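# Set the bench rod into the salt-spray cabinet's rail notches

## Task

Pick up the white rod lying on the bench and place it across the salt-spray cabinet's chamber, next to the two rods already there and square to the chamber, so that each end sits in a notch of the rails. The fog collector must still be upright afterwards, and the gripper must have released the rod at the end.

## Robot and tools

Robot: two 6-joint arms, left_arm and right_arm, each ending in a parallel two-finger gripper. Both bases stand on the table. left_arm's root is at (+0.036, +0.355, 0) m, turned about -7 degrees around z. right_arm's root is at (+0.018, -0.258, 0) m, turned about +1.5 degrees.

Scene frame: the origin is on the tabletop midway between the arms. +z is up, +x reaches out over the table, and left_arm sits toward +y. The names left and right refer to the arms only, not to sides of a picture. In each gripper's own frame the fingers point along +z and close along y. The reported hand point lies between the finger pads, roughly 1 cm short of the tips. The reported hand position may be off, more so at full stretch.

Joint order, in every row and every per-joint list: waist, shoulder, elbow, wrist pitch, wrist yaw, wrist roll. Ranges in rad: waist -2.618..3.054, shoulder 0..3.142, elbow 0..3.142, wrist pitch -1.571..1.571, wrist yaw -1.571..1.571, wrist roll -2.094..2.094. The true end stops can be up to 0.036 rad from these.

A row is a single list of 14 numbers, each in [-1, 1], covering both arms even if only one moves: left waist, shoulder, elbow, wrist pitch, wrist yaw, wrist roll, left opening, then the same seven for right_arm. The six joint numbers are offsets, not poses; they are scaled so that 1.0 equals 1.202 rad for the waist, 1.258 shoulder, 1.238 elbow, 2.073 wrist pitch, 2.022 for wrist yaw and for wrist roll. The opening is absolute: +1 fully open (pads 0.094 m apart), -1 closed.

execute_actions(actions): a list of up to 15 actions run in turn. Each action is a table of up to 15 rows, one row per 1/30 s step; if shorter, its last row repeats to fill 15 steps, so one action is 0.5 s. Within an action every row's offsets count from the joint angles at the start of that action, not from the previous row. For the first action in a call that start is the last reported state. An empty list just returns the current state and images. If a row would push a joint more than 0.036 rad outward past its range, that action is rejected for both arms; a malformed action, or a failing first action, cancels the whole call.

move(target, speed, blocking): target is one 14-number row, with offsets counted from the Joint positions of the latest result that printed them (not from where the arm is when the move begins); openings are absolute and applied immediately. Every joint follows a path that stays equally far along, so the hand sweeps a curve. speed (rad/s, 0.01 to 2, default 0.5) caps the joint with the longest path; durations are clamped to 0.5-10 s, and beyond 10 s the paths stop short. Moves ignore obstacles and the other arm. blocking=false returns after 0.5 s while motion continues; then use wait or stop before sending new rows or moves. The result adds a move: line giving the ending (done, off_target, moving, held, fault), limits=held or limits=none, and each arm's joint farthest from its target.

wait(seconds): 0 to 10; the arms keep their last command, and a running move goes on. stop(): brakes a running move; it needs some room, more when fast. zoom_image(camera, region): camera is cam_left_wrist or cam_right_wrist; region is [x0, y0, x1, y1] in pixels of that 504x504 image, origin top-left, at most 504 by 504. read_manual(section): only "licences", no motion. finished_scene(scene): give the current scene's number once the rod is placed and released; this is final.

Results: a state line with each gripper's position (m) and quaternion wxyz in the scene frame; Joint positions and Joint velocities per arm (six joints in rad, rad/s, then pad gap in m); Joint targets, the angles now being chased; grip_measured, the opening on the command scale. "joint sent to its limit" means a joint was stopped at its real end; its absence does not prove more travel exists. "joint command not followed" means a clearance check altered some joint targets. FAULT and MOTOR HOT lines report stops and heating. Camera calibration lines give K, distortion and T_world_to_cam; wrist camera poses follow the arm's joints and carry small errors.

Motion limits: each step, a joint target may lead the measured angle by at most 0.202 rad (waist), 0.258 (shoulder), 0.238 (elbow), 0.573 (wrist pitch), 0.522 (yaw, roll), and targets that would carry the hand over 70 mm away are scaled back, so big offsets need several actions. Zero offsets may let an arm droop; resend the offsets back to the desired angles, then zeros.

Gripping: to hold, command about 0.03 below grip_measured; less gives a lighter hold. Readings can be off by about 1 mm. Pads push roughly 50-62 N.

Avoid: letting the arms collide or press each other, dropping the rod, knocking anything (especially the fog collector) over or off the table, fast impacts and hard pressing. Holding loads heats motors; at 90 °C an arm halts and at 100 °C it goes limp. Brief tugs on the held rod or pushes on loose objects may happen.

Each tool is called after "Call:" as a command line: name --argument value for each argument, lists and objects as JSON in quotes; but a table of rows of numbers goes row by row, as --pt "numbers of a row", without its own name.

## Session

Call:
execute_actions --actions '[]'

Scene clock: 0.00 s.
left_arm: end_effector_position=(+0.3648, +0.2053, +0.3026) grip_measured=+1.000 end_effector_quat_wxyz=(+0.241, +0.628, +0.687, +0.273) | right_arm: end_effector_position=(+0.5066, -0.5714, +0.2081) grip_measured=+1.000 end_effector_quat_wxyz=(+0.386, +0.529, +0.624, -0.426)
Joint names: [waist, shoulder, elbow, wrist pitch, wrist yaw, wrist roll]
Joint positions: left_arm=[-0.54   1.493  1.706 -1.2   -0.494  0.967  0.094] | right_arm=[-0.321  2.357  2.179 -0.667  1.1    0.655  0.094]
Joint velocities: left_arm=[ 0.017 -0.007 -0.002  0.081  0.022 -0.066  0.   ] | right_arm=[-0.002 -0.017 -0.027 -0.037  0.007  0.022  0.   ]
Motor temperatures (°C, as the motors report them): left_arm=[23 21 21 22 22 23] | right_arm=[23 22 21 22 21 23]
Joint targets: left_arm=[-0.540 1.486 1.713 -1.202 -0.492 0.960] | right_arm=[-0.321 2.339 2.191 -0.665 1.115 0.657]

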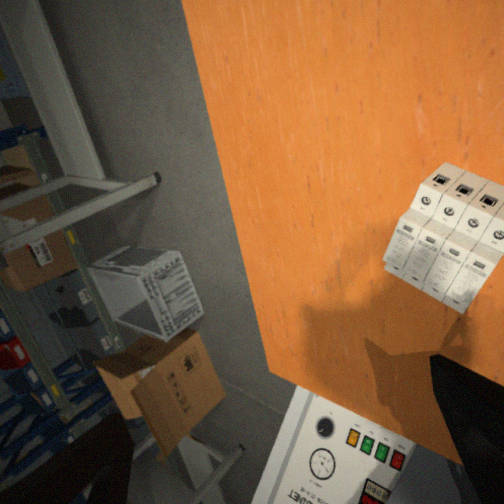

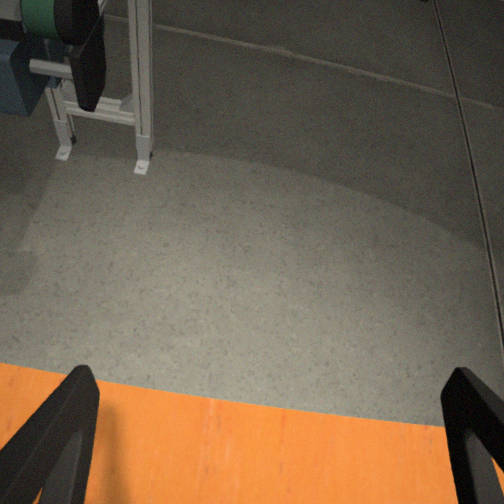

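Call:
move --target '[0.075,-0.233,-0.166,0.048,0.244,-0.478,1, 0.2,-0.92,-0.548,-0.112,-0.544,-0.324,1]' --speed 1.0

Scene clock: 66.80 s.
left_arm: end_effector_position=(+0.3020, +0.1829, +0.3100) grip_measured=+1.000 end_effector_quat_wxyz=(+0.349, +0.270, +0.892, -0.097) | right_arm: end_effector_position=(+0.3640, -0.2803, +0.3564) grip_measured=+1.000 end_effector_quat_wxyz=(+0.470, +0.032, +0.882, -0.017)
Joint names: [waist, shoulder, elbow, wrist pitch, wrist yaw, wrist roll]
Joint positions: left_arm=[-0.458  1.227  1.511 -1.113 -0.013  0.01   0.094] | right_arm=[-0.088  1.202  1.504 -0.893  0.009  0.006  0.094]
Joint velocities: left_arm=[-0.012 -0.042  0.017 -0.037 -0.007  0.007  0.   ] | right_arm=[-0.002 -0.022  0.007  0.081 -0.037  0.066  0.   ]
Motor temperatures (°C, as the motors report them): left_arm=[23 24 24 26 23 23] | right_arm=[23 31 23 24 21 23]
Joint targets: left_arm=[-0.450 1.200 1.501 -1.100 -0.000 0.000] | right_arm=[-0.080 1.199 1.501 -0.899 0.001 -0.000]
move: off_target (left_arm); limits=none; left_arm: farthest joint: the shoulder, 0.027 radians from its target (0.294 radians at the start); right_arm: farthest joint: the wrist yaw, 0.009 radians from its target (1.100 radians at the start)
camera_calibration (this result's frames):
cam_left_wrist: T_world_to_cam=[[-0.658294, -0.721654, -0.21416, 0.404586], [-0.654044, 0.689174, -0.311874, 0.216668], [0.372659, -0.0652348, -0.925673, 0.305139], [0, 0, 0, 1]] pos_world=[0.294334, 0.162555, 0.436679]
cam_right_wrist: T_world_to_cam=[[-0.0544264, -0.998269, 0.022297, -0.263953], [-0.961129, 0.0463221, -0.272185, 0.499407], [0.270681, -0.0362444, -0.961987, 0.340695], [0, 0, 0, 1]] pos_world=[0.373409, -0.274282, 0.46956]

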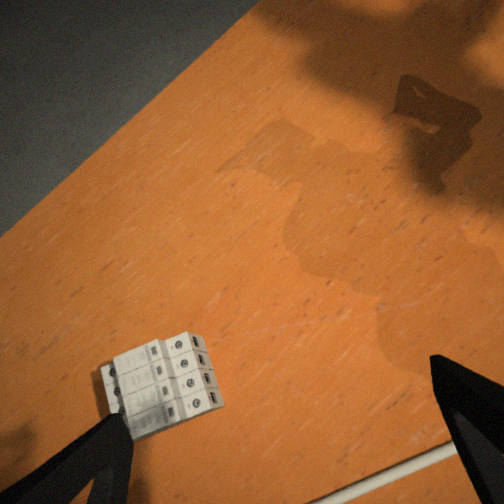

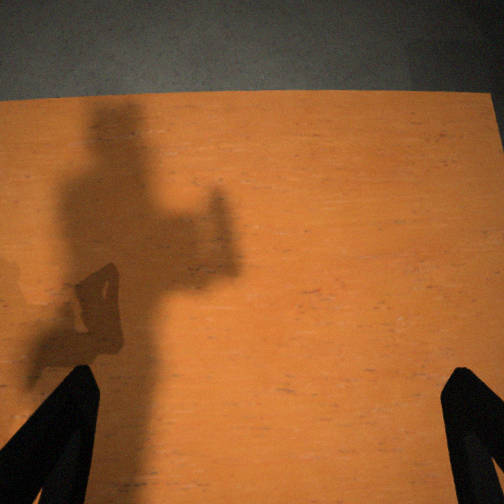

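Call:
move --target '[-0.10,-0.021,-0.251,-0.138,0,0,1, 0.489,0,0,0,0,0,1]' --speed 1.0

Scene clock: 83.43 s.
left_arm: end_effector_position=(+0.2037, +0.2188, +0.1764) grip_measured=+1.000 end_effector_quat_wxyz=(+0.077, +0.344, +0.936, -0.021) | right_arm: end_effector_position=(+0.3188, -0.0859, +0.3564) grip_measured=+1.000 end_effector_quat_wxyz=(+0.455, -0.223, +0.854, +0.119)
Joint names: [waist, shoulder, elbow, wrist pitch, wrist yaw, wrist roll]
Joint positions: left_arm=[-0.57   1.227  1.205 -1.39  -0.013  0.009  0.094] | right_arm=[ 0.494  1.202  1.504 -0.893  0.007  0.005  0.094]
Joint velocities: left_arm=[-0.002 -0.017 -0.017 -0.037 -0.022  0.037  0.   ] | right_arm=[-0.002  0.012  0.012  0.007  0.007  0.022  0.   ]
Motor temperatures (°C, as the motors report them): left_arm=[23 24 24 27 23 23] | right_arm=[23 27 23 25 21 23]
Joint targets: left_arm=[-0.578 1.201 1.200 -1.399 -0.013 0.010] | right_arm=[0.500 1.202 1.504 -0.893 0.009 0.006]
move: off_target (left_arm); limits=none; left_arm: farthest joint: the shoulder, 0.027 radians from its target (0.027 radians at the start); right_arm: farthest joint: the waist, 0.006 radians from its target (0.588 radians at the start)
camera_calibration (this result's frames):
cam_left_wrist: T_world_to_cam=[[-0.805946, -0.58425, -0.0954042, 0.316226], [-0.587611, 0.769968, 0.248721, -0.0441036], [-0.0718572, 0.256517, -0.963865, 0.247369], [0, 0, 0, 1]] pos_world=[0.24672, 0.155259, 0.279569]
cam_right_wrist: T_world_to_cam=[[0.504951, -0.862879, 0.0215505, -0.238778], [-0.827513, -0.491053, -0.272193, 0.358184], [0.245452, 0.119611, -0.962001, 0.381416], [0, 0, 0, 1]] pos_world=[0.323354, -0.0757708, 0.469564]

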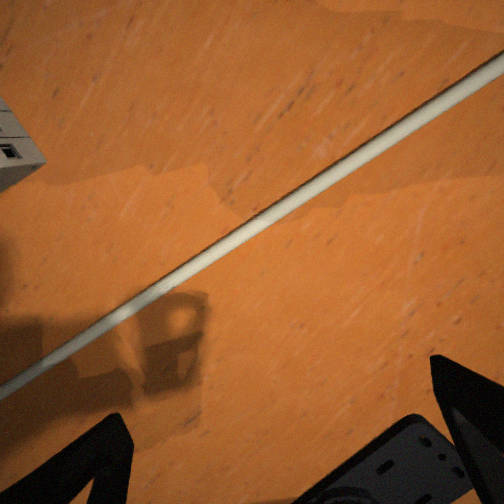

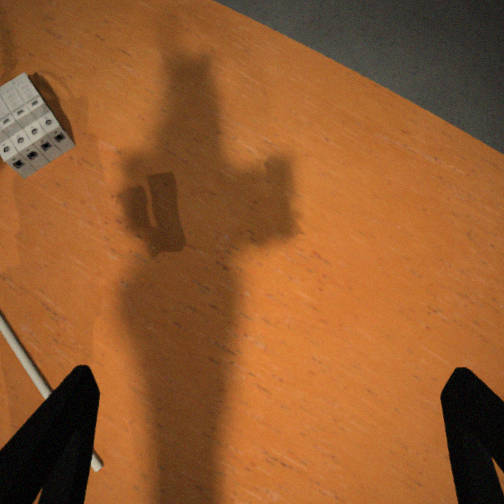

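Call:
move --target '[0.99,-0.021,0.238,0.236,0,0,1, 0,0,0,0,0,0,1]' --speed 1.2

Scene clock: 99.43 s.
left_arm: end_effector_position=(+0.3424, +0.5224, +0.3338) grip_measured=+1.000 end_effector_quat_wxyz=(+0.424, -0.217, +0.872, +0.115) | right_arm: end_effector_position=(+0.3188, -0.0859, +0.3564) grip_measured=+1.000 end_effector_quat_wxyz=(+0.455, -0.223, +0.854, +0.119)
Joint names: [waist, shoulder, elbow, wrist pitch, wrist yaw, wrist roll]
Joint positions: left_arm=[ 0.614  1.227  1.479 -0.913 -0.015  0.009  0.094] | right_arm=[ 0.494  1.202  1.504 -0.893  0.007  0.005  0.094]
Joint velocities: left_arm=[-0.012 -0.002  0.017  0.037  0.022  0.051  0.   ] | right_arm=[ 0.002  0.002  0.012  0.007 -0.022  0.022  0.   ]
Motor temperatures (°C, as the motors report them): left_arm=[23 24 24 26 23 23] | right_arm=[23 25 23 25 21 23]
Joint targets: left_arm=[0.619 1.201 1.500 -0.901 -0.012 0.009] | right_arm=[0.494 1.202 1.504 -0.893 0.007 0.005]
move: off_target (left_arm); limits=none; left_arm: farthest joint: the shoulder, 0.027 radians from its target (0.027 radians at the start); right_arm: farthest joint: the waist, 0.000 radians from its target (0.000 radians at the start)
camera_calibration (this result's frames):
cam_left_wrist: T_world_to_cam=[[0.354577, -0.904388, -0.237398, 0.43768], [-0.859926, -0.215716, -0.462594, 0.610048], [0.367154, 0.36817, -0.854195, 0.0859535], [0, 0, 0, 1]] pos_world=[0.337847, 0.495784, 0.45953]
cam_right_wrist: T_world_to_cam=[[0.504951, -0.862879, 0.0215505, -0.238778], [-0.827513, -0.491053, -0.272193, 0.358184], [0.245452, 0.119611, -0.962001, 0.381416], [0, 0, 0, 1]] pos_world=[0.323354, -0.0757708, 0.469564]

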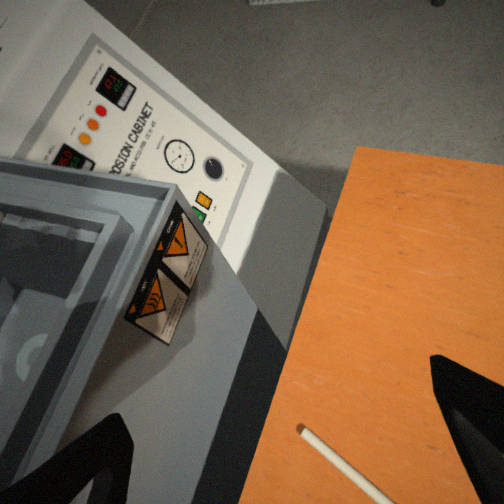

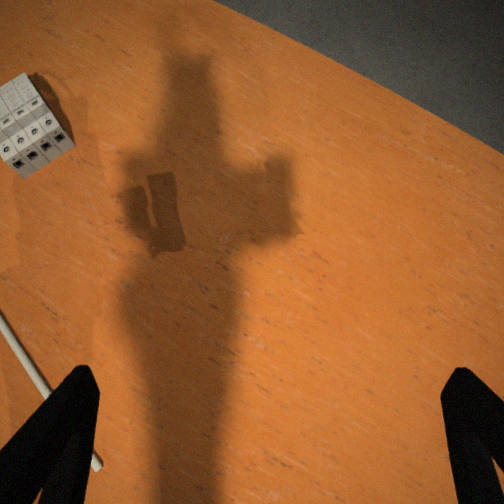

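Call:
move --target '[0.65,-0.021,0.017,0,0,0,1, 0,0,0,0,0,0,1]' --speed 1.0

Scene clock: 113.60 s.
left_arm: end_effector_position=(+0.1368, +0.6896, +0.3339) grip_measured=+1.000 end_effector_quat_wxyz=(+0.349, -0.531, +0.725, +0.267) | right_arm: end_effector_position=(+0.3188, -0.0859, +0.3564) grip_measured=+1.000 end_effector_quat_wxyz=(+0.455, -0.223, +0.854, +0.119)
Joint names: [waist, shoulder, elbow, wrist pitch, wrist yaw, wrist roll]
Joint positions: left_arm=[ 1.391  1.227  1.479 -0.913 -0.016  0.009  0.094] | right_arm=[ 0.494  1.202  1.504 -0.893  0.007  0.005  0.094]
Joint velocities: left_arm=[-0.017 -0.017  0.002 -0.022  0.051  0.037  0.   ] | right_arm=[ 0.002  0.007  0.012  0.022  0.037 -0.066  0.   ]
Motor temperatures (°C, as the motors report them): left_arm=[23 24 26 28 23 23] | right_arm=[23 25 23 25 21 23]
Joint targets: left_arm=[1.396 1.201 1.500 -0.913 -0.015 0.009] | right_arm=[0.494 1.202 1.504 -0.893 0.007 0.005]
move: off_target (left_arm); limits=none; left_arm: farthest joint: the shoulder, 0.027 radians from its target (0.027 radians at the start); right_arm: farthest joint: the waist, 0.000 radians from its target (0.000 radians at the start)
camera_calibration (this result's frames):
cam_left_wrist: T_world_to_cam=[[0.887093, -0.395295, -0.238344, 0.238179], [-0.461584, -0.756854, -0.462723, 0.788131], [0.00252046, 0.520494, -0.853862, 0.0446518], [0, 0, 0, 1]] pos_world=[0.152389, 0.66741, 0.459581]
cam_right_wrist: T_world_to_cam=[[0.504951, -0.862879, 0.0215505, -0.238778], [-0.827513, -0.491053, -0.272193, 0.358184], [0.245452, 0.119611, -0.962001, 0.381416], [0, 0, 0, 1]] pos_world=[0.323354, -0.0757708, 0.469564]

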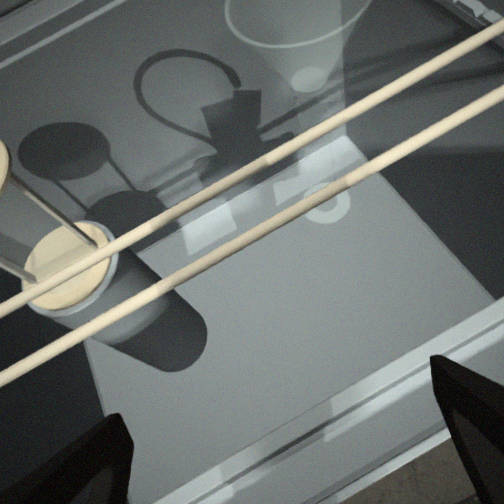

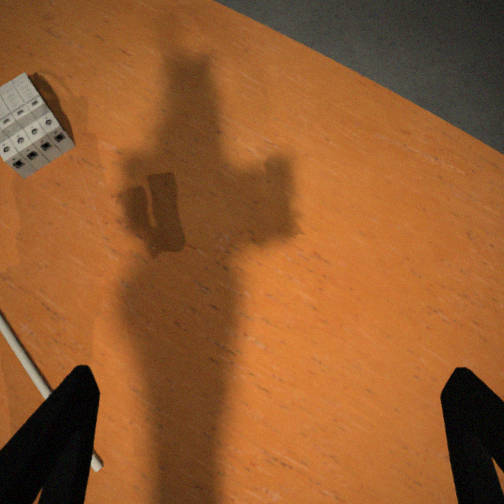

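Call:
move --target '[0.04,0.12,0.43,-0.187,0,0,1, 0,0,0,0,0,0,1]' --speed 1.0

Scene clock: 125.83 s.
left_arm: end_effector_position=(+0.1170, +0.6698, +0.4173) grip_measured=+1.000 end_effector_quat_wxyz=(+0.344, -0.545, +0.714, +0.275) | right_arm: end_effector_position=(+0.3188, -0.0859, +0.3564) grip_measured=+1.000 end_effector_quat_wxyz=(+0.455, -0.223, +0.854, +0.119)
Joint names: [waist, shoulder, elbow, wrist pitch, wrist yaw, wrist roll]
Joint positions: left_arm=[ 1.431  1.364  1.992 -1.287 -0.016  0.009  0.094] | right_arm=[ 0.494  1.202  1.504 -0.893  0.007  0.005  0.094]
Joint velocities: left_arm=[-0.012 -0.022 -0.002  0.051 -0.007 -0.022  0.   ] | right_arm=[-0.002 -0.012 -0.002  0.037 -0.007 -0.007  0.   ]
Motor temperatures (°C, as the motors report them): left_arm=[23 24 26 29 23 23] | right_arm=[23 25 23 26 21 23]
Joint targets: left_arm=[1.439 1.378 2.011 -1.300 -0.016 0.009] | right_arm=[0.494 1.202 1.504 -0.893 0.007 0.005]
move: done; limits=none; left_arm: farthest joint: the elbow, 0.019 radians from its target (0.532 radians at the start); right_arm: farthest joint: the waist, 0.000 radians from its target (0.000 radians at the start)
camera_calibration (this result's frames):
cam_left_wrist: T_world_to_cam=[[0.902306, -0.359104, -0.238512, 0.241921], [-0.430721, -0.774048, -0.464035, 0.811029], [-0.0179832, 0.521434, -0.853102, 0.127674], [0, 0, 0, 1]] pos_world=[0.133337, 0.648077, 0.542967]
cam_right_wrist: T_world_to_cam=[[0.504951, -0.862879, 0.0215505, -0.238778], [-0.827513, -0.491053, -0.272193, 0.358184], [0.245452, 0.119611, -0.962001, 0.381416], [0, 0, 0, 1]] pos_world=[0.323354, -0.0757708, 0.469564]

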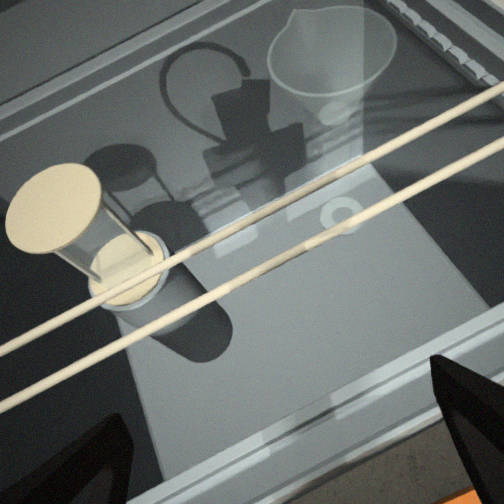

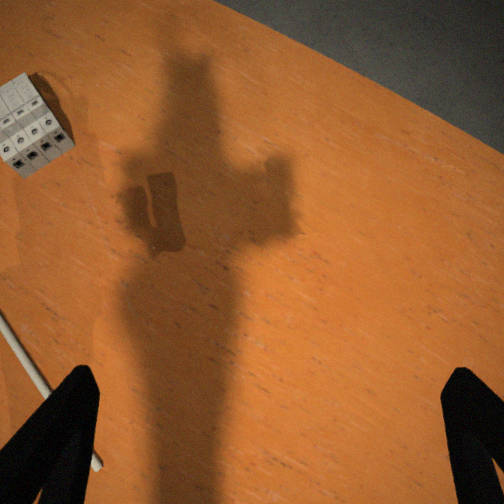

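Call:
zoom_image --camera "cam_left_wrist" --region '[344, 0, 504, 160]'

Call:
move --target '[-0.35,0.1,0.0,0.1,0,0,1, 0,0,0,0,0,0,1]' --speed 1.0

Region (344, 0, 504, 160) of cam_left_wrist's 504x504 image, scaled by 3.150, with more detail than that image has.

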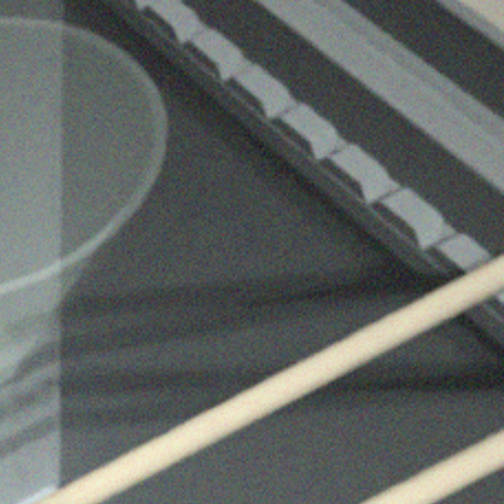

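Scene clock: 166.63 s.
left_arm: end_effector_position=(+0.2792, +0.6611, +0.4138) grip_measured=+1.000 end_effector_quat_wxyz=(+0.421, -0.379, +0.797, +0.211) | right_arm: end_effector_position=(+0.3188, -0.0859, +0.3564) grip_measured=+1.000 end_effector_quat_wxyz=(+0.455, -0.223, +0.854, +0.119)
Joint names: [waist, shoulder, elbow, wrist pitch, wrist yaw, wrist roll]
Joint positions: left_arm=[ 1.013  1.49   1.992 -1.092 -0.018  0.009  0.094] | right_arm=[ 0.494  1.202  1.504 -0.893  0.007  0.005  0.094]
Joint velocities: left_arm=[ 0.002  0.012  0.012 -0.066  0.022  0.081  0.   ] | right_arm=[-0.002  0.007 -0.007 -0.051 -0.037 -0.037  0.   ]
Motor temperatures (°C, as the motors report them): left_arm=[23 23 26 30 23 23] | right_arm=[23 25 23 26 21 23]
Joint targets: left_arm=[1.010 1.490 1.992 -1.080 -0.016 0.009] | right_arm=[0.494 1.202 1.504 -0.893 0.007 0.005]
move: done; limits=none; left_arm: farthest joint: the wrist pitch, 0.012 radians from its target (0.208 radians at the start); right_arm: farthest joint: the waist, 0.000 radians from its target (0.000 radians at the start)
camera_calibration (this result's frames):
cam_left_wrist: T_world_to_cam=[[0.690151, -0.680377, -0.246534, 0.366514], [-0.686151, -0.506965, -0.521712, 0.791143], [0.229977, 0.52922, -0.816723, 0.0427264], [0, 0, 0, 1]] pos_world=[0.280067, 0.627838, 0.538003]
cam_right_wrist: T_world_to_cam=[[0.504951, -0.862879, 0.0215505, -0.238778], [-0.827513, -0.491053, -0.272193, 0.358184], [0.245452, 0.119611, -0.962001, 0.381416], [0, 0, 0, 1]] pos_world=[0.323354, -0.0757708, 0.469564]

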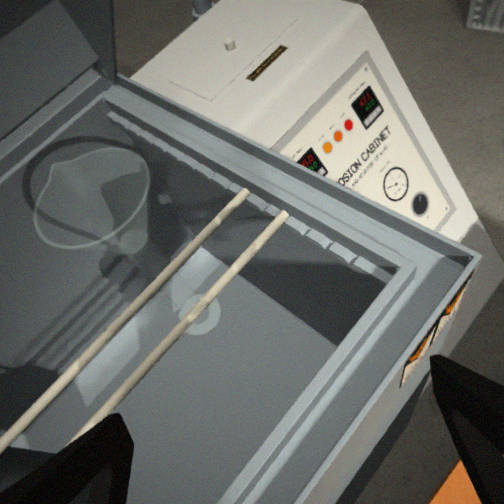

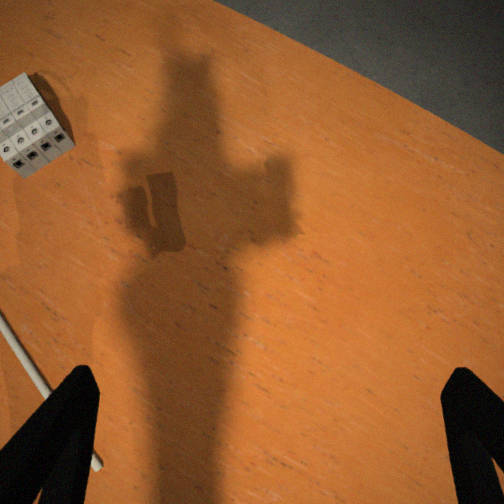

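Now zoom on the right rail.

Call:
zoom_image --camera "cam_left_wrist" --region '[220, 150, 420, 350]'

Region (220, 150, 420, 350) of cam_left_wrist's 504x504 image, scaled by 2.520, with more detail than that image has.

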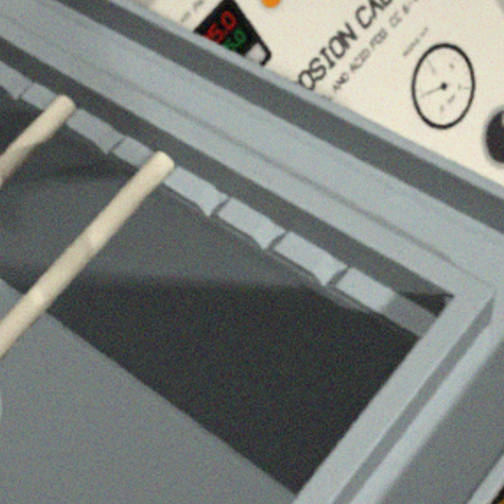

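Call:
move --target '[-0.244,0.1,0.0,0.0,0,0,1, 0,0,0,0,0,0,1]' --speed 1.0

Call:
zoom_image --camera "cam_left_wrist" --region '[0, 100, 300, 400]'

Scene clock: 204.27 s.
left_arm: end_effector_position=(+0.3879, +0.5979, +0.3609) grip_measured=+1.000 end_effector_quat_wxyz=(+0.389, -0.266, +0.872, +0.130) | right_arm: end_effector_position=(+0.3188, -0.0859, +0.3564) grip_measured=+1.000 end_effector_quat_wxyz=(+0.455, -0.223, +0.854, +0.119)
Joint names: [waist, shoulder, elbow, wrist pitch, wrist yaw, wrist roll]
Joint positions: left_arm=[ 0.719  1.627  1.992 -1.091 -0.019  0.009  0.094] | right_arm=[ 0.494  1.202  1.504 -0.893  0.007  0.005  0.094]
Joint velocities: left_arm=[-0.007 -0.007 -0.007 -0.007 -0.007 -0.037  0.   ] | right_arm=[ 0.007  0.007  0.007 -0.022 -0.007  0.037  0.   ]
Motor temperatures (°C, as the motors report them): left_arm=[23 24 25 33 23 23] | right_arm=[23 25 23 27 21 23]
Joint targets: left_arm=[0.720 1.616 1.992 -1.092 -0.018 0.009] | right_arm=[0.494 1.202 1.504 -0.893 0.007 0.005]
move: done; limits=none; left_arm: farthest joint: the shoulder, 0.011 radians from its target (0.125 radians at the start); right_arm: farthest joint: the waist, 0.000 radians from its target (0.000 radians at the start)
camera_calibration (this result's frames):
cam_left_wrist: T_world_to_cam=[[0.43677, -0.868973, -0.232632, 0.441489], [-0.855663, -0.32151, -0.405551, 0.719079], [0.27762, 0.376188, -0.883974, 0.105224], [0, 0, 0, 1]] pos_world=[0.393248, 0.575249, 0.487343]
cam_right_wrist: T_world_to_cam=[[0.504951, -0.862879, 0.0215505, -0.238778], [-0.827513, -0.491053, -0.272193, 0.358184], [0.245452, 0.119611, -0.962001, 0.381416], [0, 0, 0, 1]] pos_world=[0.323354, -0.0757708, 0.469564]

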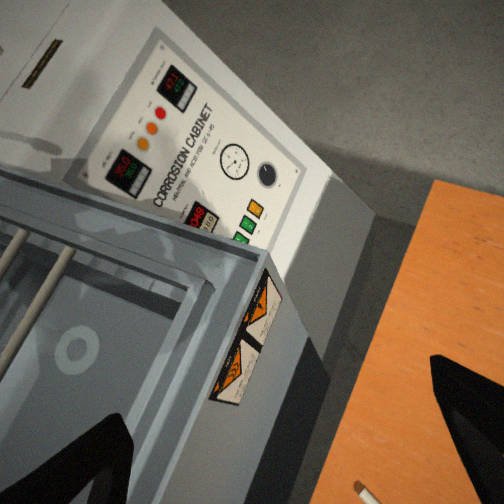

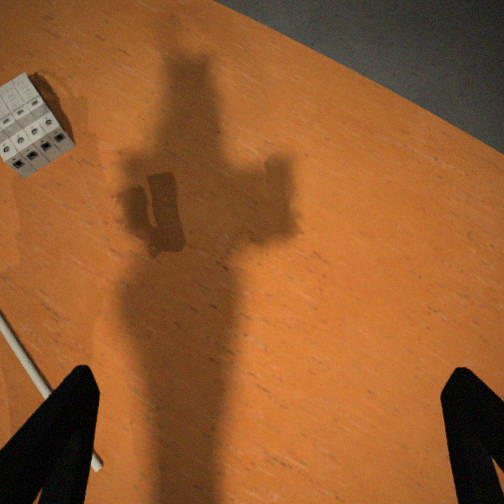

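Region (0, 100, 300, 400) of cam_left_wrist's 504x504 image, scaled by 1.680, with more detail than that image has.

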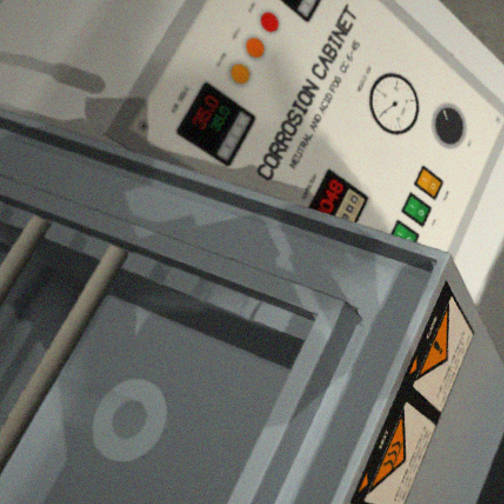

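Call:
zoom_image --camera "cam_left_wrist" --region '[0, 200, 140, 340]'

Region (0, 200, 140, 340) of cam_left_wrist's 504x504 image, scaled by 3.600, with more detail than that image has.

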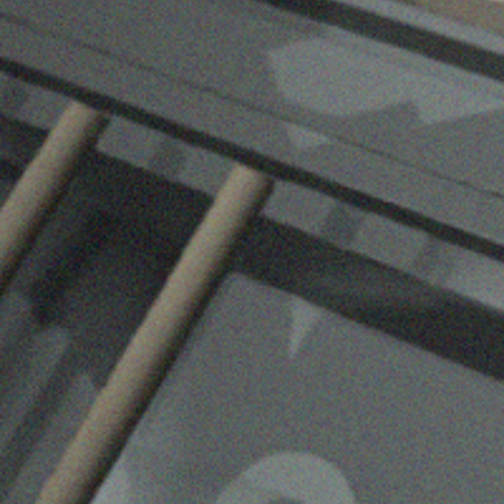

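Call:
move --target '[0.982,-0.109,0.0,0.0,0,0,1, 0,0,0,0,0,0,1]' --speed 1.2

Scene clock: 240.37 s.
left_arm: end_effector_position=(-0.0494, +0.7447, +0.4045) grip_measured=+1.000 end_effector_quat_wxyz=(-0.281, +0.689, -0.560, -0.364) | right_arm: end_effector_position=(+0.3188, -0.0859, +0.3564) grip_measured=+1.000 end_effector_quat_wxyz=(+0.455, -0.223, +0.854, +0.119)
Joint names: [waist, shoulder, elbow, wrist pitch, wrist yaw, wrist roll]
Joint positions: left_arm=[ 1.898  1.516  1.992 -1.091 -0.023  0.009  0.094] | right_arm=[ 0.494  1.202  1.504 -0.893  0.007  0.005  0.094]
Joint velocities: left_arm=[-0.017 -0.012  0.012 -0.051 -0.007 -0.066  0.   ] | right_arm=[-0.002 -0.002 -0.002  0.007 -0.022  0.037  0.   ]
Motor temperatures (°C, as the motors report them): left_arm=[23 27 26 32 23 23] | right_arm=[23 25 24 27 21 23]
Joint targets: left_arm=[1.899 1.489 1.992 -1.091 -0.019 0.009] | right_arm=[0.494 1.202 1.504 -0.893 0.007 0.005]
move: off_target (left_arm); limits=none; left_arm: farthest joint: the shoulder, 0.026 radians from its target (0.137 radians at the start); right_arm: farthest joint: the waist, 0.000 radians from its target (0.000 radians at the start)
camera_calibration (this result's frames):
cam_left_wrist: T_world_to_cam=[[0.963727, 0.101161, -0.246973, 0.0795666], [-0.0375619, -0.864759, -0.500781, 0.893202], [-0.264232, 0.491893, -0.829592, 0.0750136], [0, 0, 0, 1]] pos_world=[-0.0233092, 0.727457, 0.52918]
cam_right_wrist: T_world_to_cam=[[0.504951, -0.862879, 0.0215505, -0.238778], [-0.827513, -0.491053, -0.272193, 0.358184], [0.245452, 0.119611, -0.962001, 0.381416], [0, 0, 0, 1]] pos_world=[0.323354, -0.0757708, 0.469564]

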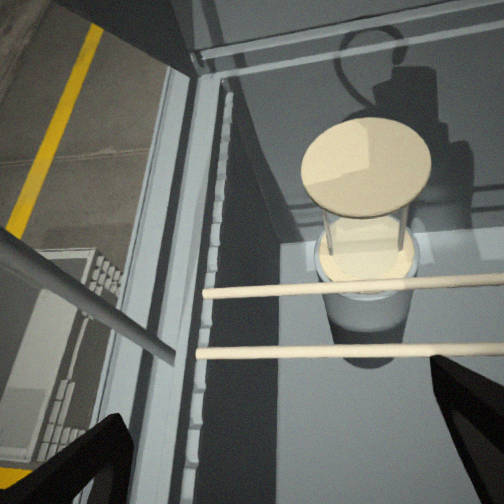

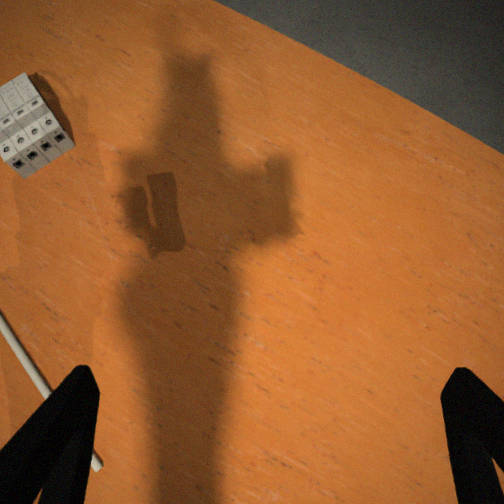

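Call:
zoom_image --camera "cam_left_wrist" --region '[130, 250, 330, 450]'

Region (130, 250, 330, 450) of cam_left_wrist's 504x504 image, scaled by 2.520, with more detail than that image has.

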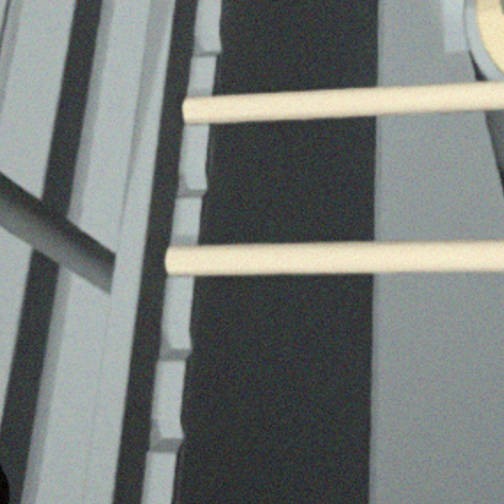

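Call:
move --target '[-0.995,-0.1,-0.1,0,0,0,1, -0.9,0,0,0,0,0,1]' --speed 1.5

Scene clock: 337.53 s.
left_arm: end_effector_position=(+0.3454, +0.5639, +0.3958) grip_measured=+1.000 end_effector_quat_wxyz=(+0.431, -0.256, +0.854, +0.141) | right_arm: end_effector_position=(+0.3121, -0.4421, +0.3564) grip_measured=+1.000 end_effector_quat_wxyz=(+0.451, +0.246, +0.847, -0.132)
Joint names: [waist, shoulder, elbow, wrist pitch, wrist yaw, wrist roll]
Joint positions: left_arm=[ 0.706  1.419  1.879 -1.09  -0.021  0.009  0.094] | right_arm=[-0.581  1.202  1.504 -0.893  0.011  0.005  0.094]
Joint velocities: left_arm=[-0.022 -0.007  0.012  0.022 -0.095 -0.007  0.   ] | right_arm=[-0.007  0.007  0.002  0.007 -0.066  0.022  0.   ]
Motor temperatures (°C, as the motors report them): left_arm=[23 28 26 35 23 23] | right_arm=[23 24 24 28 21 23]
Joint targets: left_arm=[0.702 1.390 1.868 -1.091 -0.023 0.009] | right_arm=[-0.588 1.202 1.504 -0.893 0.007 0.005]
move: off_target (left_arm); limits=none; left_arm: farthest joint: the shoulder, 0.028 radians from its target (0.126 radians at the start); right_arm: farthest joint: the waist, 0.006 radians from its target (1.082 radians at the start)
camera_calibration (this result's frames):
cam_left_wrist: T_world_to_cam=[[0.445951, -0.860964, -0.244679, 0.435688], [-0.823756, -0.287872, -0.488422, 0.688704], [0.350078, 0.419368, -0.837601, 0.0928894], [0, 0, 0, 1]] pos_world=[0.34051, 0.534415, 0.520787]
cam_right_wrist: T_world_to_cam=[[-0.522028, -0.852594, 0.0238892, -0.218503], [-0.824021, 0.496908, -0.272162, 0.61345], [0.220173, -0.161762, -0.961955, 0.309135], [0, 0, 0, 1]] pos_world=[0.323368, -0.441116, 0.469552]

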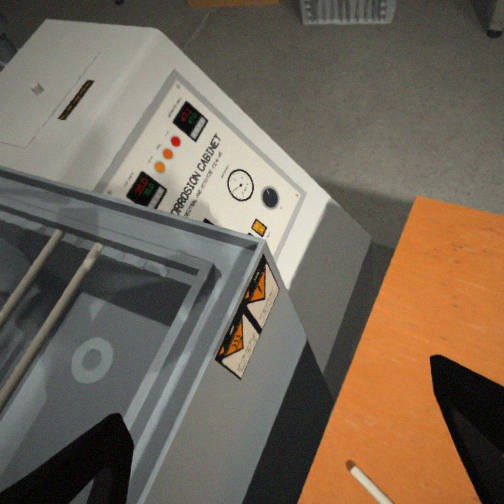

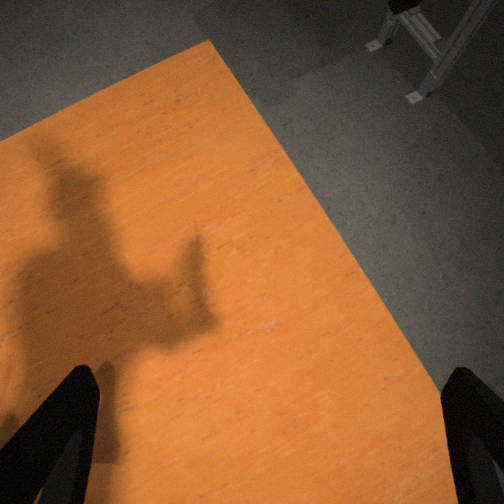

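Call:
move --target '[-0.995,-0.19,-0.306,-0.077,0,0,1, 0,0,0,0,0,0,1]' --speed 1.5

Call:
move --target '[-0.341,0,-0.17,-0.072,0,0,1, 0,0,0,0,0,0,1]' --speed 1.5

Scene clock: 345.67 s.
left_arm: end_effector_position=(+0.2758, +0.1927, +0.2946) grip_measured=+1.000 end_effector_quat_wxyz=(+0.299, +0.287, +0.906, -0.083) | right_arm: end_effector_position=(+0.3121, -0.4421, +0.3564) grip_measured=+1.000 end_effector_quat_wxyz=(+0.451, +0.246, +0.847, -0.132)
Joint names: [waist, shoulder, elbow, wrist pitch, wrist yaw, wrist roll]
Joint positions: left_arm=[-0.484  1.21   1.509 -1.238 -0.019  0.009  0.094] | right_arm=[-0.581  1.202  1.504 -0.893  0.011  0.005  0.094]
Joint velocities: left_arm=[-0.002 -0.007  0.007 -0.11   0.051 -0.11   0.   ] | right_arm=[ 0.002 -0.002  0.002  0.081 -0.007  0.007  0.   ]
Motor temperatures (°C, as the motors report them): left_arm=[23 27 26 35 22 23] | right_arm=[23 24 24 28 21 23]
Joint targets: left_arm=[-0.490 1.180 1.500 -1.249 -0.021 0.009] | right_arm=[-0.581 1.202 1.504 -0.893 0.011 0.005]
move: off_target (left_arm); limits=none; left_arm: farthest joint: the shoulder, 0.030 radians from its target (0.239 radians at the start); right_arm: farthest joint: the waist, 0.000 radians from its target (0.000 radians at the start)
camera_calibration (this result's frames):
cam_left_wrist: T_world_to_cam=[[-0.691603, -0.693617, -0.201447, 0.391116], [-0.661855, 0.72027, -0.207748, 0.15344], [0.289194, -0.0103503, -0.957215, 0.323061], [0, 0, 0, 1]] pos_world=[0.278625, 0.16411, 0.419905]
cam_right_wrist: T_world_to_cam=[[-0.522028, -0.852594, 0.0238892, -0.218503], [-0.824021, 0.496908, -0.272162, 0.61345], [0.220173, -0.161762, -0.961955, 0.309135], [0, 0, 0, 1]] pos_world=[0.323368, -0.441116, 0.469552]

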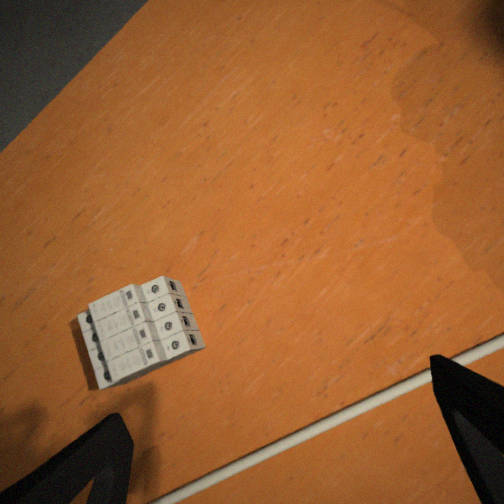

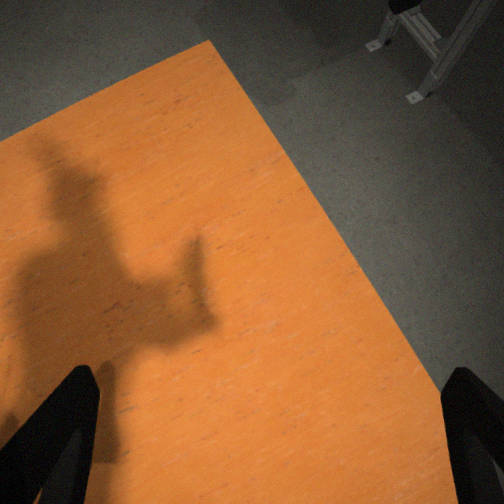

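Scene clock: 346.73 s.
left_arm: end_effector_position=(+0.1642, +0.1579, +0.2103) grip_measured=+1.000 end_effector_quat_wxyz=(+0.131, +0.483, +0.864, -0.060) | right_arm: end_effector_position=(+0.3121, -0.4421, +0.3564) grip_measured=+1.000 end_effector_quat_wxyz=(+0.451, +0.246, +0.847, -0.132)
Joint names: [waist, shoulder, elbow, wrist pitch, wrist yaw, wrist roll]
Joint positions: left_arm=[-0.887  1.21   1.305 -1.378 -0.021  0.009  0.094] | right_arm=[-0.581  1.202  1.504 -0.893  0.011  0.005  0.094]
Joint velocities: left_arm=[-0.002 -0.012  0.012  0.007  0.022 -0.022  0.   ] | right_arm=[ 0.007  0.002 -0.002 -0.022 -0.007 -0.037  0.   ]
Motor temperatures (°C, as the motors report them): left_arm=[23 27 26 35 22 23] | right_arm=[23 24 24 28 21 23]
Joint targets: left_arm=[-0.894 1.210 1.299 -1.387 -0.019 0.009] | right_arm=[-0.581 1.202 1.504 -0.893 0.011 0.005]
move: done; limits=none; left_arm: farthest joint: the wrist pitch, 0.010 radians from its target (0.149 radians at the start); right_arm: farthest joint: the waist, 0.000 radians from its target (0.000 radians at the start)
camera_calibration (this result's frames):
cam_left_wrist: T_world_to_cam=[[-0.938705, -0.317716, -0.133753, 0.239759], [-0.334182, 0.933925, 0.126912, -0.0707231], [0.0845938, 0.16383, -0.982855, 0.285714], [0, 0, 0, 1]] pos_world=[0.177259, 0.095417, 0.321859]
cam_right_wrist: T_world_to_cam=[[-0.522028, -0.852594, 0.0238892, -0.218503], [-0.824021, 0.496908, -0.272162, 0.61345], [0.220173, -0.161762, -0.961955, 0.309135], [0, 0, 0, 1]] pos_world=[0.323368, -0.441116, 0.469552]

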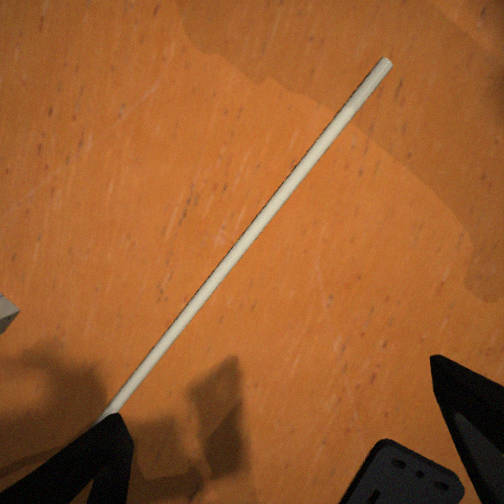

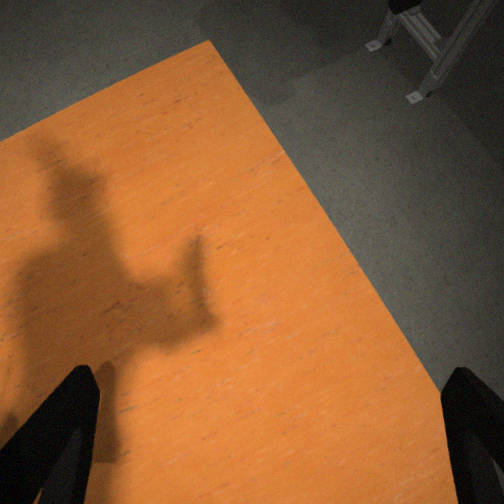

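Call:
zoom_image --camera "cam_left_wrist" --region '[340, 30, 440, 130]'

Region (340, 30, 440, 130) of cam_left_wrist's 504x504 image, scaled by 5.040, with more detail than that image has.

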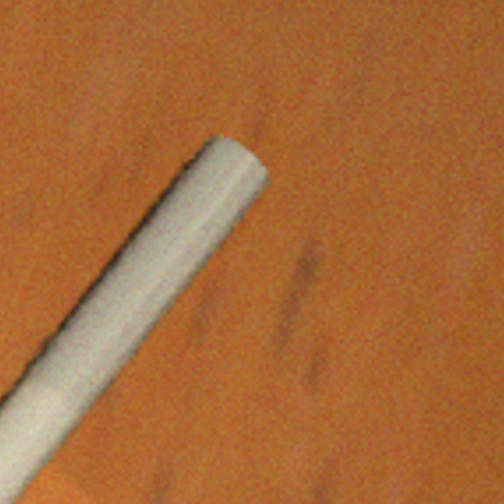

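Call:
move --target '[0.574,0.181,-0.273,0.144,0.010,0.780,-0.15, 0,0,0,0,0,0,1]' --speed 1.5

Scene clock: 420.20 s.
left_arm: end_effector_position=(+0.2622, +0.2820, +0.0799) grip_measured=-0.148 end_effector_quat_wxyz=(+0.012, +0.816, +0.578, +0.020) | right_arm: end_effector_position=(+0.3121, -0.4421, +0.3564) grip_measured=+1.000 end_effector_quat_wxyz=(+0.451, +0.246, +0.847, -0.132)
Joint names: [waist, shoulder, elbow, wrist pitch, wrist yaw, wrist roll]
Joint positions: left_arm=[-0.204  1.422  0.976 -1.082 -0.018  1.579  0.04 ] | right_arm=[-0.581  1.202  1.504 -0.893  0.011  0.005  0.094]
Joint velocities: left_arm=[-0.002 -0.012 -0.012  0.051 -0.007 -0.081  0.001] | right_arm=[ 0.002  0.017 -0.002  0.022 -0.007  0.007  0.   ]
Motor temperatures (°C, as the motors report them): left_arm=[23 25 26 30 22 23] | right_arm=[23 24 24 28 21 23]
Joint targets: left_arm=[-0.197 1.437 0.967 -1.079 -0.001 1.586] | right_arm=[-0.581 1.202 1.504 -0.893 0.011 0.005]
move: done; limits=none; left_arm: farthest joint: the wrist yaw, 0.018 radians from its target (0.020 radians at the start); right_arm: farthest joint: the waist, 0.000 radians from its target (0.000 radians at the start)
camera_calibration (this result's frames):
cam_left_wrist: T_world_to_cam=[[-0.828781, 0.553919, -0.0793462, 0.074837], [0.477014, 0.773495, 0.417328, -0.328003], [0.29254, 0.308024, -0.905286, 0.0275639], [0, 0, 0, 1]] pos_world=[0.210422, 0.203765, 0.167776]
cam_right_wrist: T_world_to_cam=[[-0.522028, -0.852594, 0.0238892, -0.218503], [-0.824021, 0.496908, -0.272162, 0.61345], [0.220173, -0.161762, -0.961955, 0.309135], [0, 0, 0, 1]] pos_world=[0.323368, -0.441116, 0.469552]

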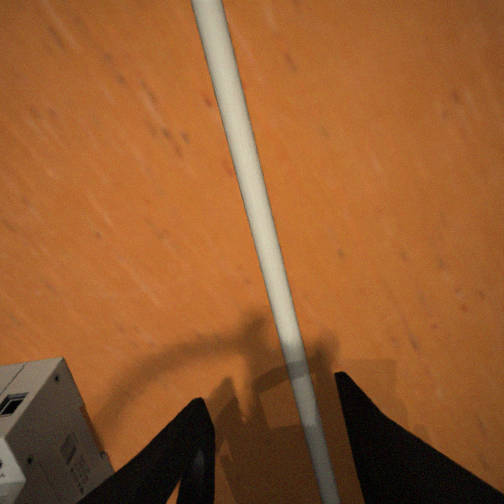

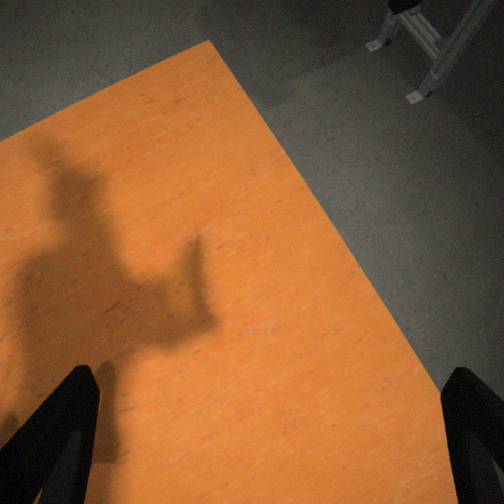

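Call:
move --target '[0.008,0.097,-0.130,0.107,0.014,0.006,-0.15, 0,0,0,0,0,0,1]' --speed 0.5

Scene clock: 442.97 s.
left_arm: end_effector_position=(+0.2575, +0.2821, +0.0198) grip_measured=-0.148 end_effector_quat_wxyz=(-0.005, +0.817, +0.576, +0.003) | right_arm: end_effector_position=(+0.3121, -0.4421, +0.3564) grip_measured=+1.000 end_effector_quat_wxyz=(+0.451, +0.246, +0.847, -0.132)
Joint names: [waist, shoulder, elbow, wrist pitch, wrist yaw, wrist roll]
Joint positions: left_arm=[-0.204  1.532  0.822 -0.865 -0.01   1.584  0.04 ] | right_arm=[-0.581  1.202  1.504 -0.893  0.011  0.005  0.094]
Joint velocities: left_arm=[-0.007  0.002  0.007  0.022  0.022  0.051 -0.   ] | right_arm=[-0.012 -0.002 -0.002 -0.066 -0.022 -0.066  0.   ]
Motor temperatures (°C, as the motors report them): left_arm=[23 25 26 29 23 23] | right_arm=[23 24 24 28 21 23]
Joint targets: left_arm=[-0.195 1.545 0.815 -0.861 0.010 1.591] | right_arm=[-0.581 1.202 1.504 -0.893 0.011 0.005]
move: off_target (left_arm); limits=none; left_arm: farthest joint: the wrist yaw, 0.021 radians from its target (0.029 radians at the start); right_arm: farthest joint: the waist, 0.000 radians from its target (0.000 radians at the start)
camera_calibration (this result's frames):
cam_left_wrist: T_world_to_cam=[[-0.828614, 0.558584, -0.0371771, 0.0639087], [0.499746, 0.767991, 0.400555, -0.304732], [0.252295, 0.313326, -0.915518, -0.0164027], [0, 0, 0, 1]] pos_world=[0.209383, 0.203473, 0.109421]
cam_right_wrist: T_world_to_cam=[[-0.522028, -0.852594, 0.0238892, -0.218503], [-0.824021, 0.496908, -0.272162, 0.61345], [0.220173, -0.161762, -0.961955, 0.309135], [0, 0, 0, 1]] pos_world=[0.323368, -0.441116, 0.469552]

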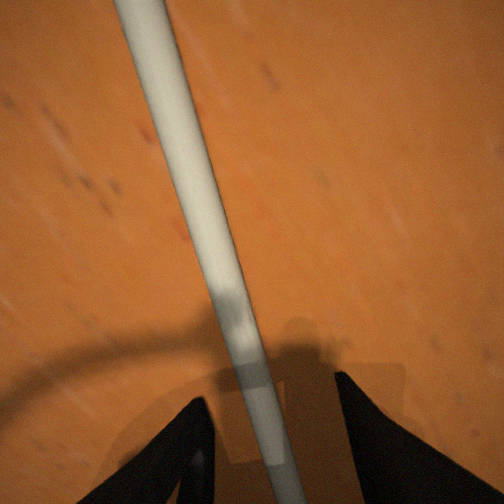

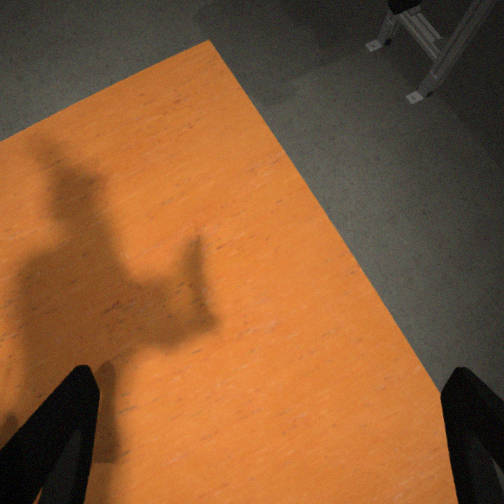

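Call:
move --target '[0.0075,0.0246,-0.0242,0.0217,0.010,0.0035,-0.15, 0,0,0,0,0,0,1]' --speed 0.2

Scene clock: 451.87 s.
left_arm: end_effector_position=(+0.2605, +0.2810, +0.0164) grip_measured=-0.148 end_effector_quat_wxyz=(+0.003, +0.817, +0.576, +0.008) | right_arm: end_effector_position=(+0.3121, -0.4421, +0.3564) grip_measured=+1.000 end_effector_quat_wxyz=(+0.451, +0.246, +0.847, -0.132)
Joint names: [waist, shoulder, elbow, wrist pitch, wrist yaw, wrist roll]
Joint positions: left_arm=[-0.204  1.534  0.809 -0.831 -0.01   1.584  0.04 ] | right_arm=[-0.581  1.202  1.504 -0.893  0.011  0.005  0.094]
Joint velocities: left_arm=[ 0.007 -0.007  0.007 -0.007  0.007 -0.022  0.   ] | right_arm=[-0.007 -0.012 -0.002 -0.037 -0.007 -0.022  0.   ]
Motor temperatures (°C, as the motors report them): left_arm=[23 25 26 29 23 23] | right_arm=[23 24 24 28 21 23]
Joint targets: left_arm=[-0.195 1.563 0.792 -0.820 0.010 1.591] | right_arm=[-0.581 1.202 1.504 -0.893 0.011 0.005]
move: off_target (left_arm); limits=none; left_arm: farthest joint: the shoulder, 0.029 radians from its target (0.031 radians at the start); right_arm: farthest joint: the waist, 0.000 radians from its target (0.000 radians at the start)
camera_calibration (this result's frames):
cam_left_wrist: T_world_to_cam=[[-0.827608, 0.558612, -0.0549307, 0.0668964], [0.49312, 0.77033, 0.404258, -0.303023], [0.268138, 0.30748, -0.912994, -0.0224372], [0, 0, 0, 1]] pos_world=[0.210807, 0.202958, 0.105689]
cam_right_wrist: T_world_to_cam=[[-0.522028, -0.852594, 0.0238892, -0.218503], [-0.824021, 0.496908, -0.272162, 0.61345], [0.220173, -0.161762, -0.961955, 0.309135], [0, 0, 0, 1]] pos_world=[0.323368, -0.441116, 0.469552]

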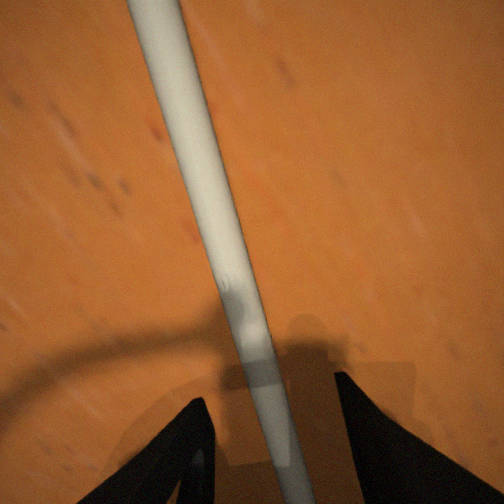

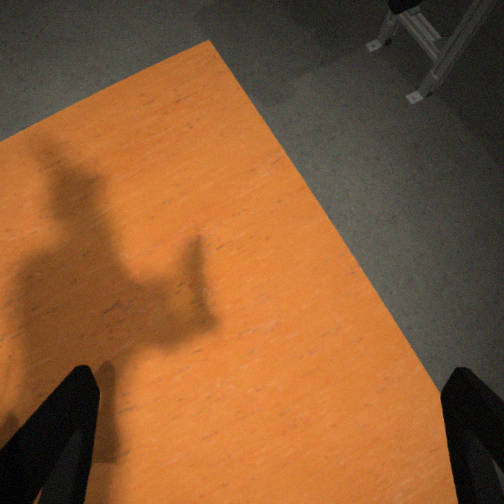

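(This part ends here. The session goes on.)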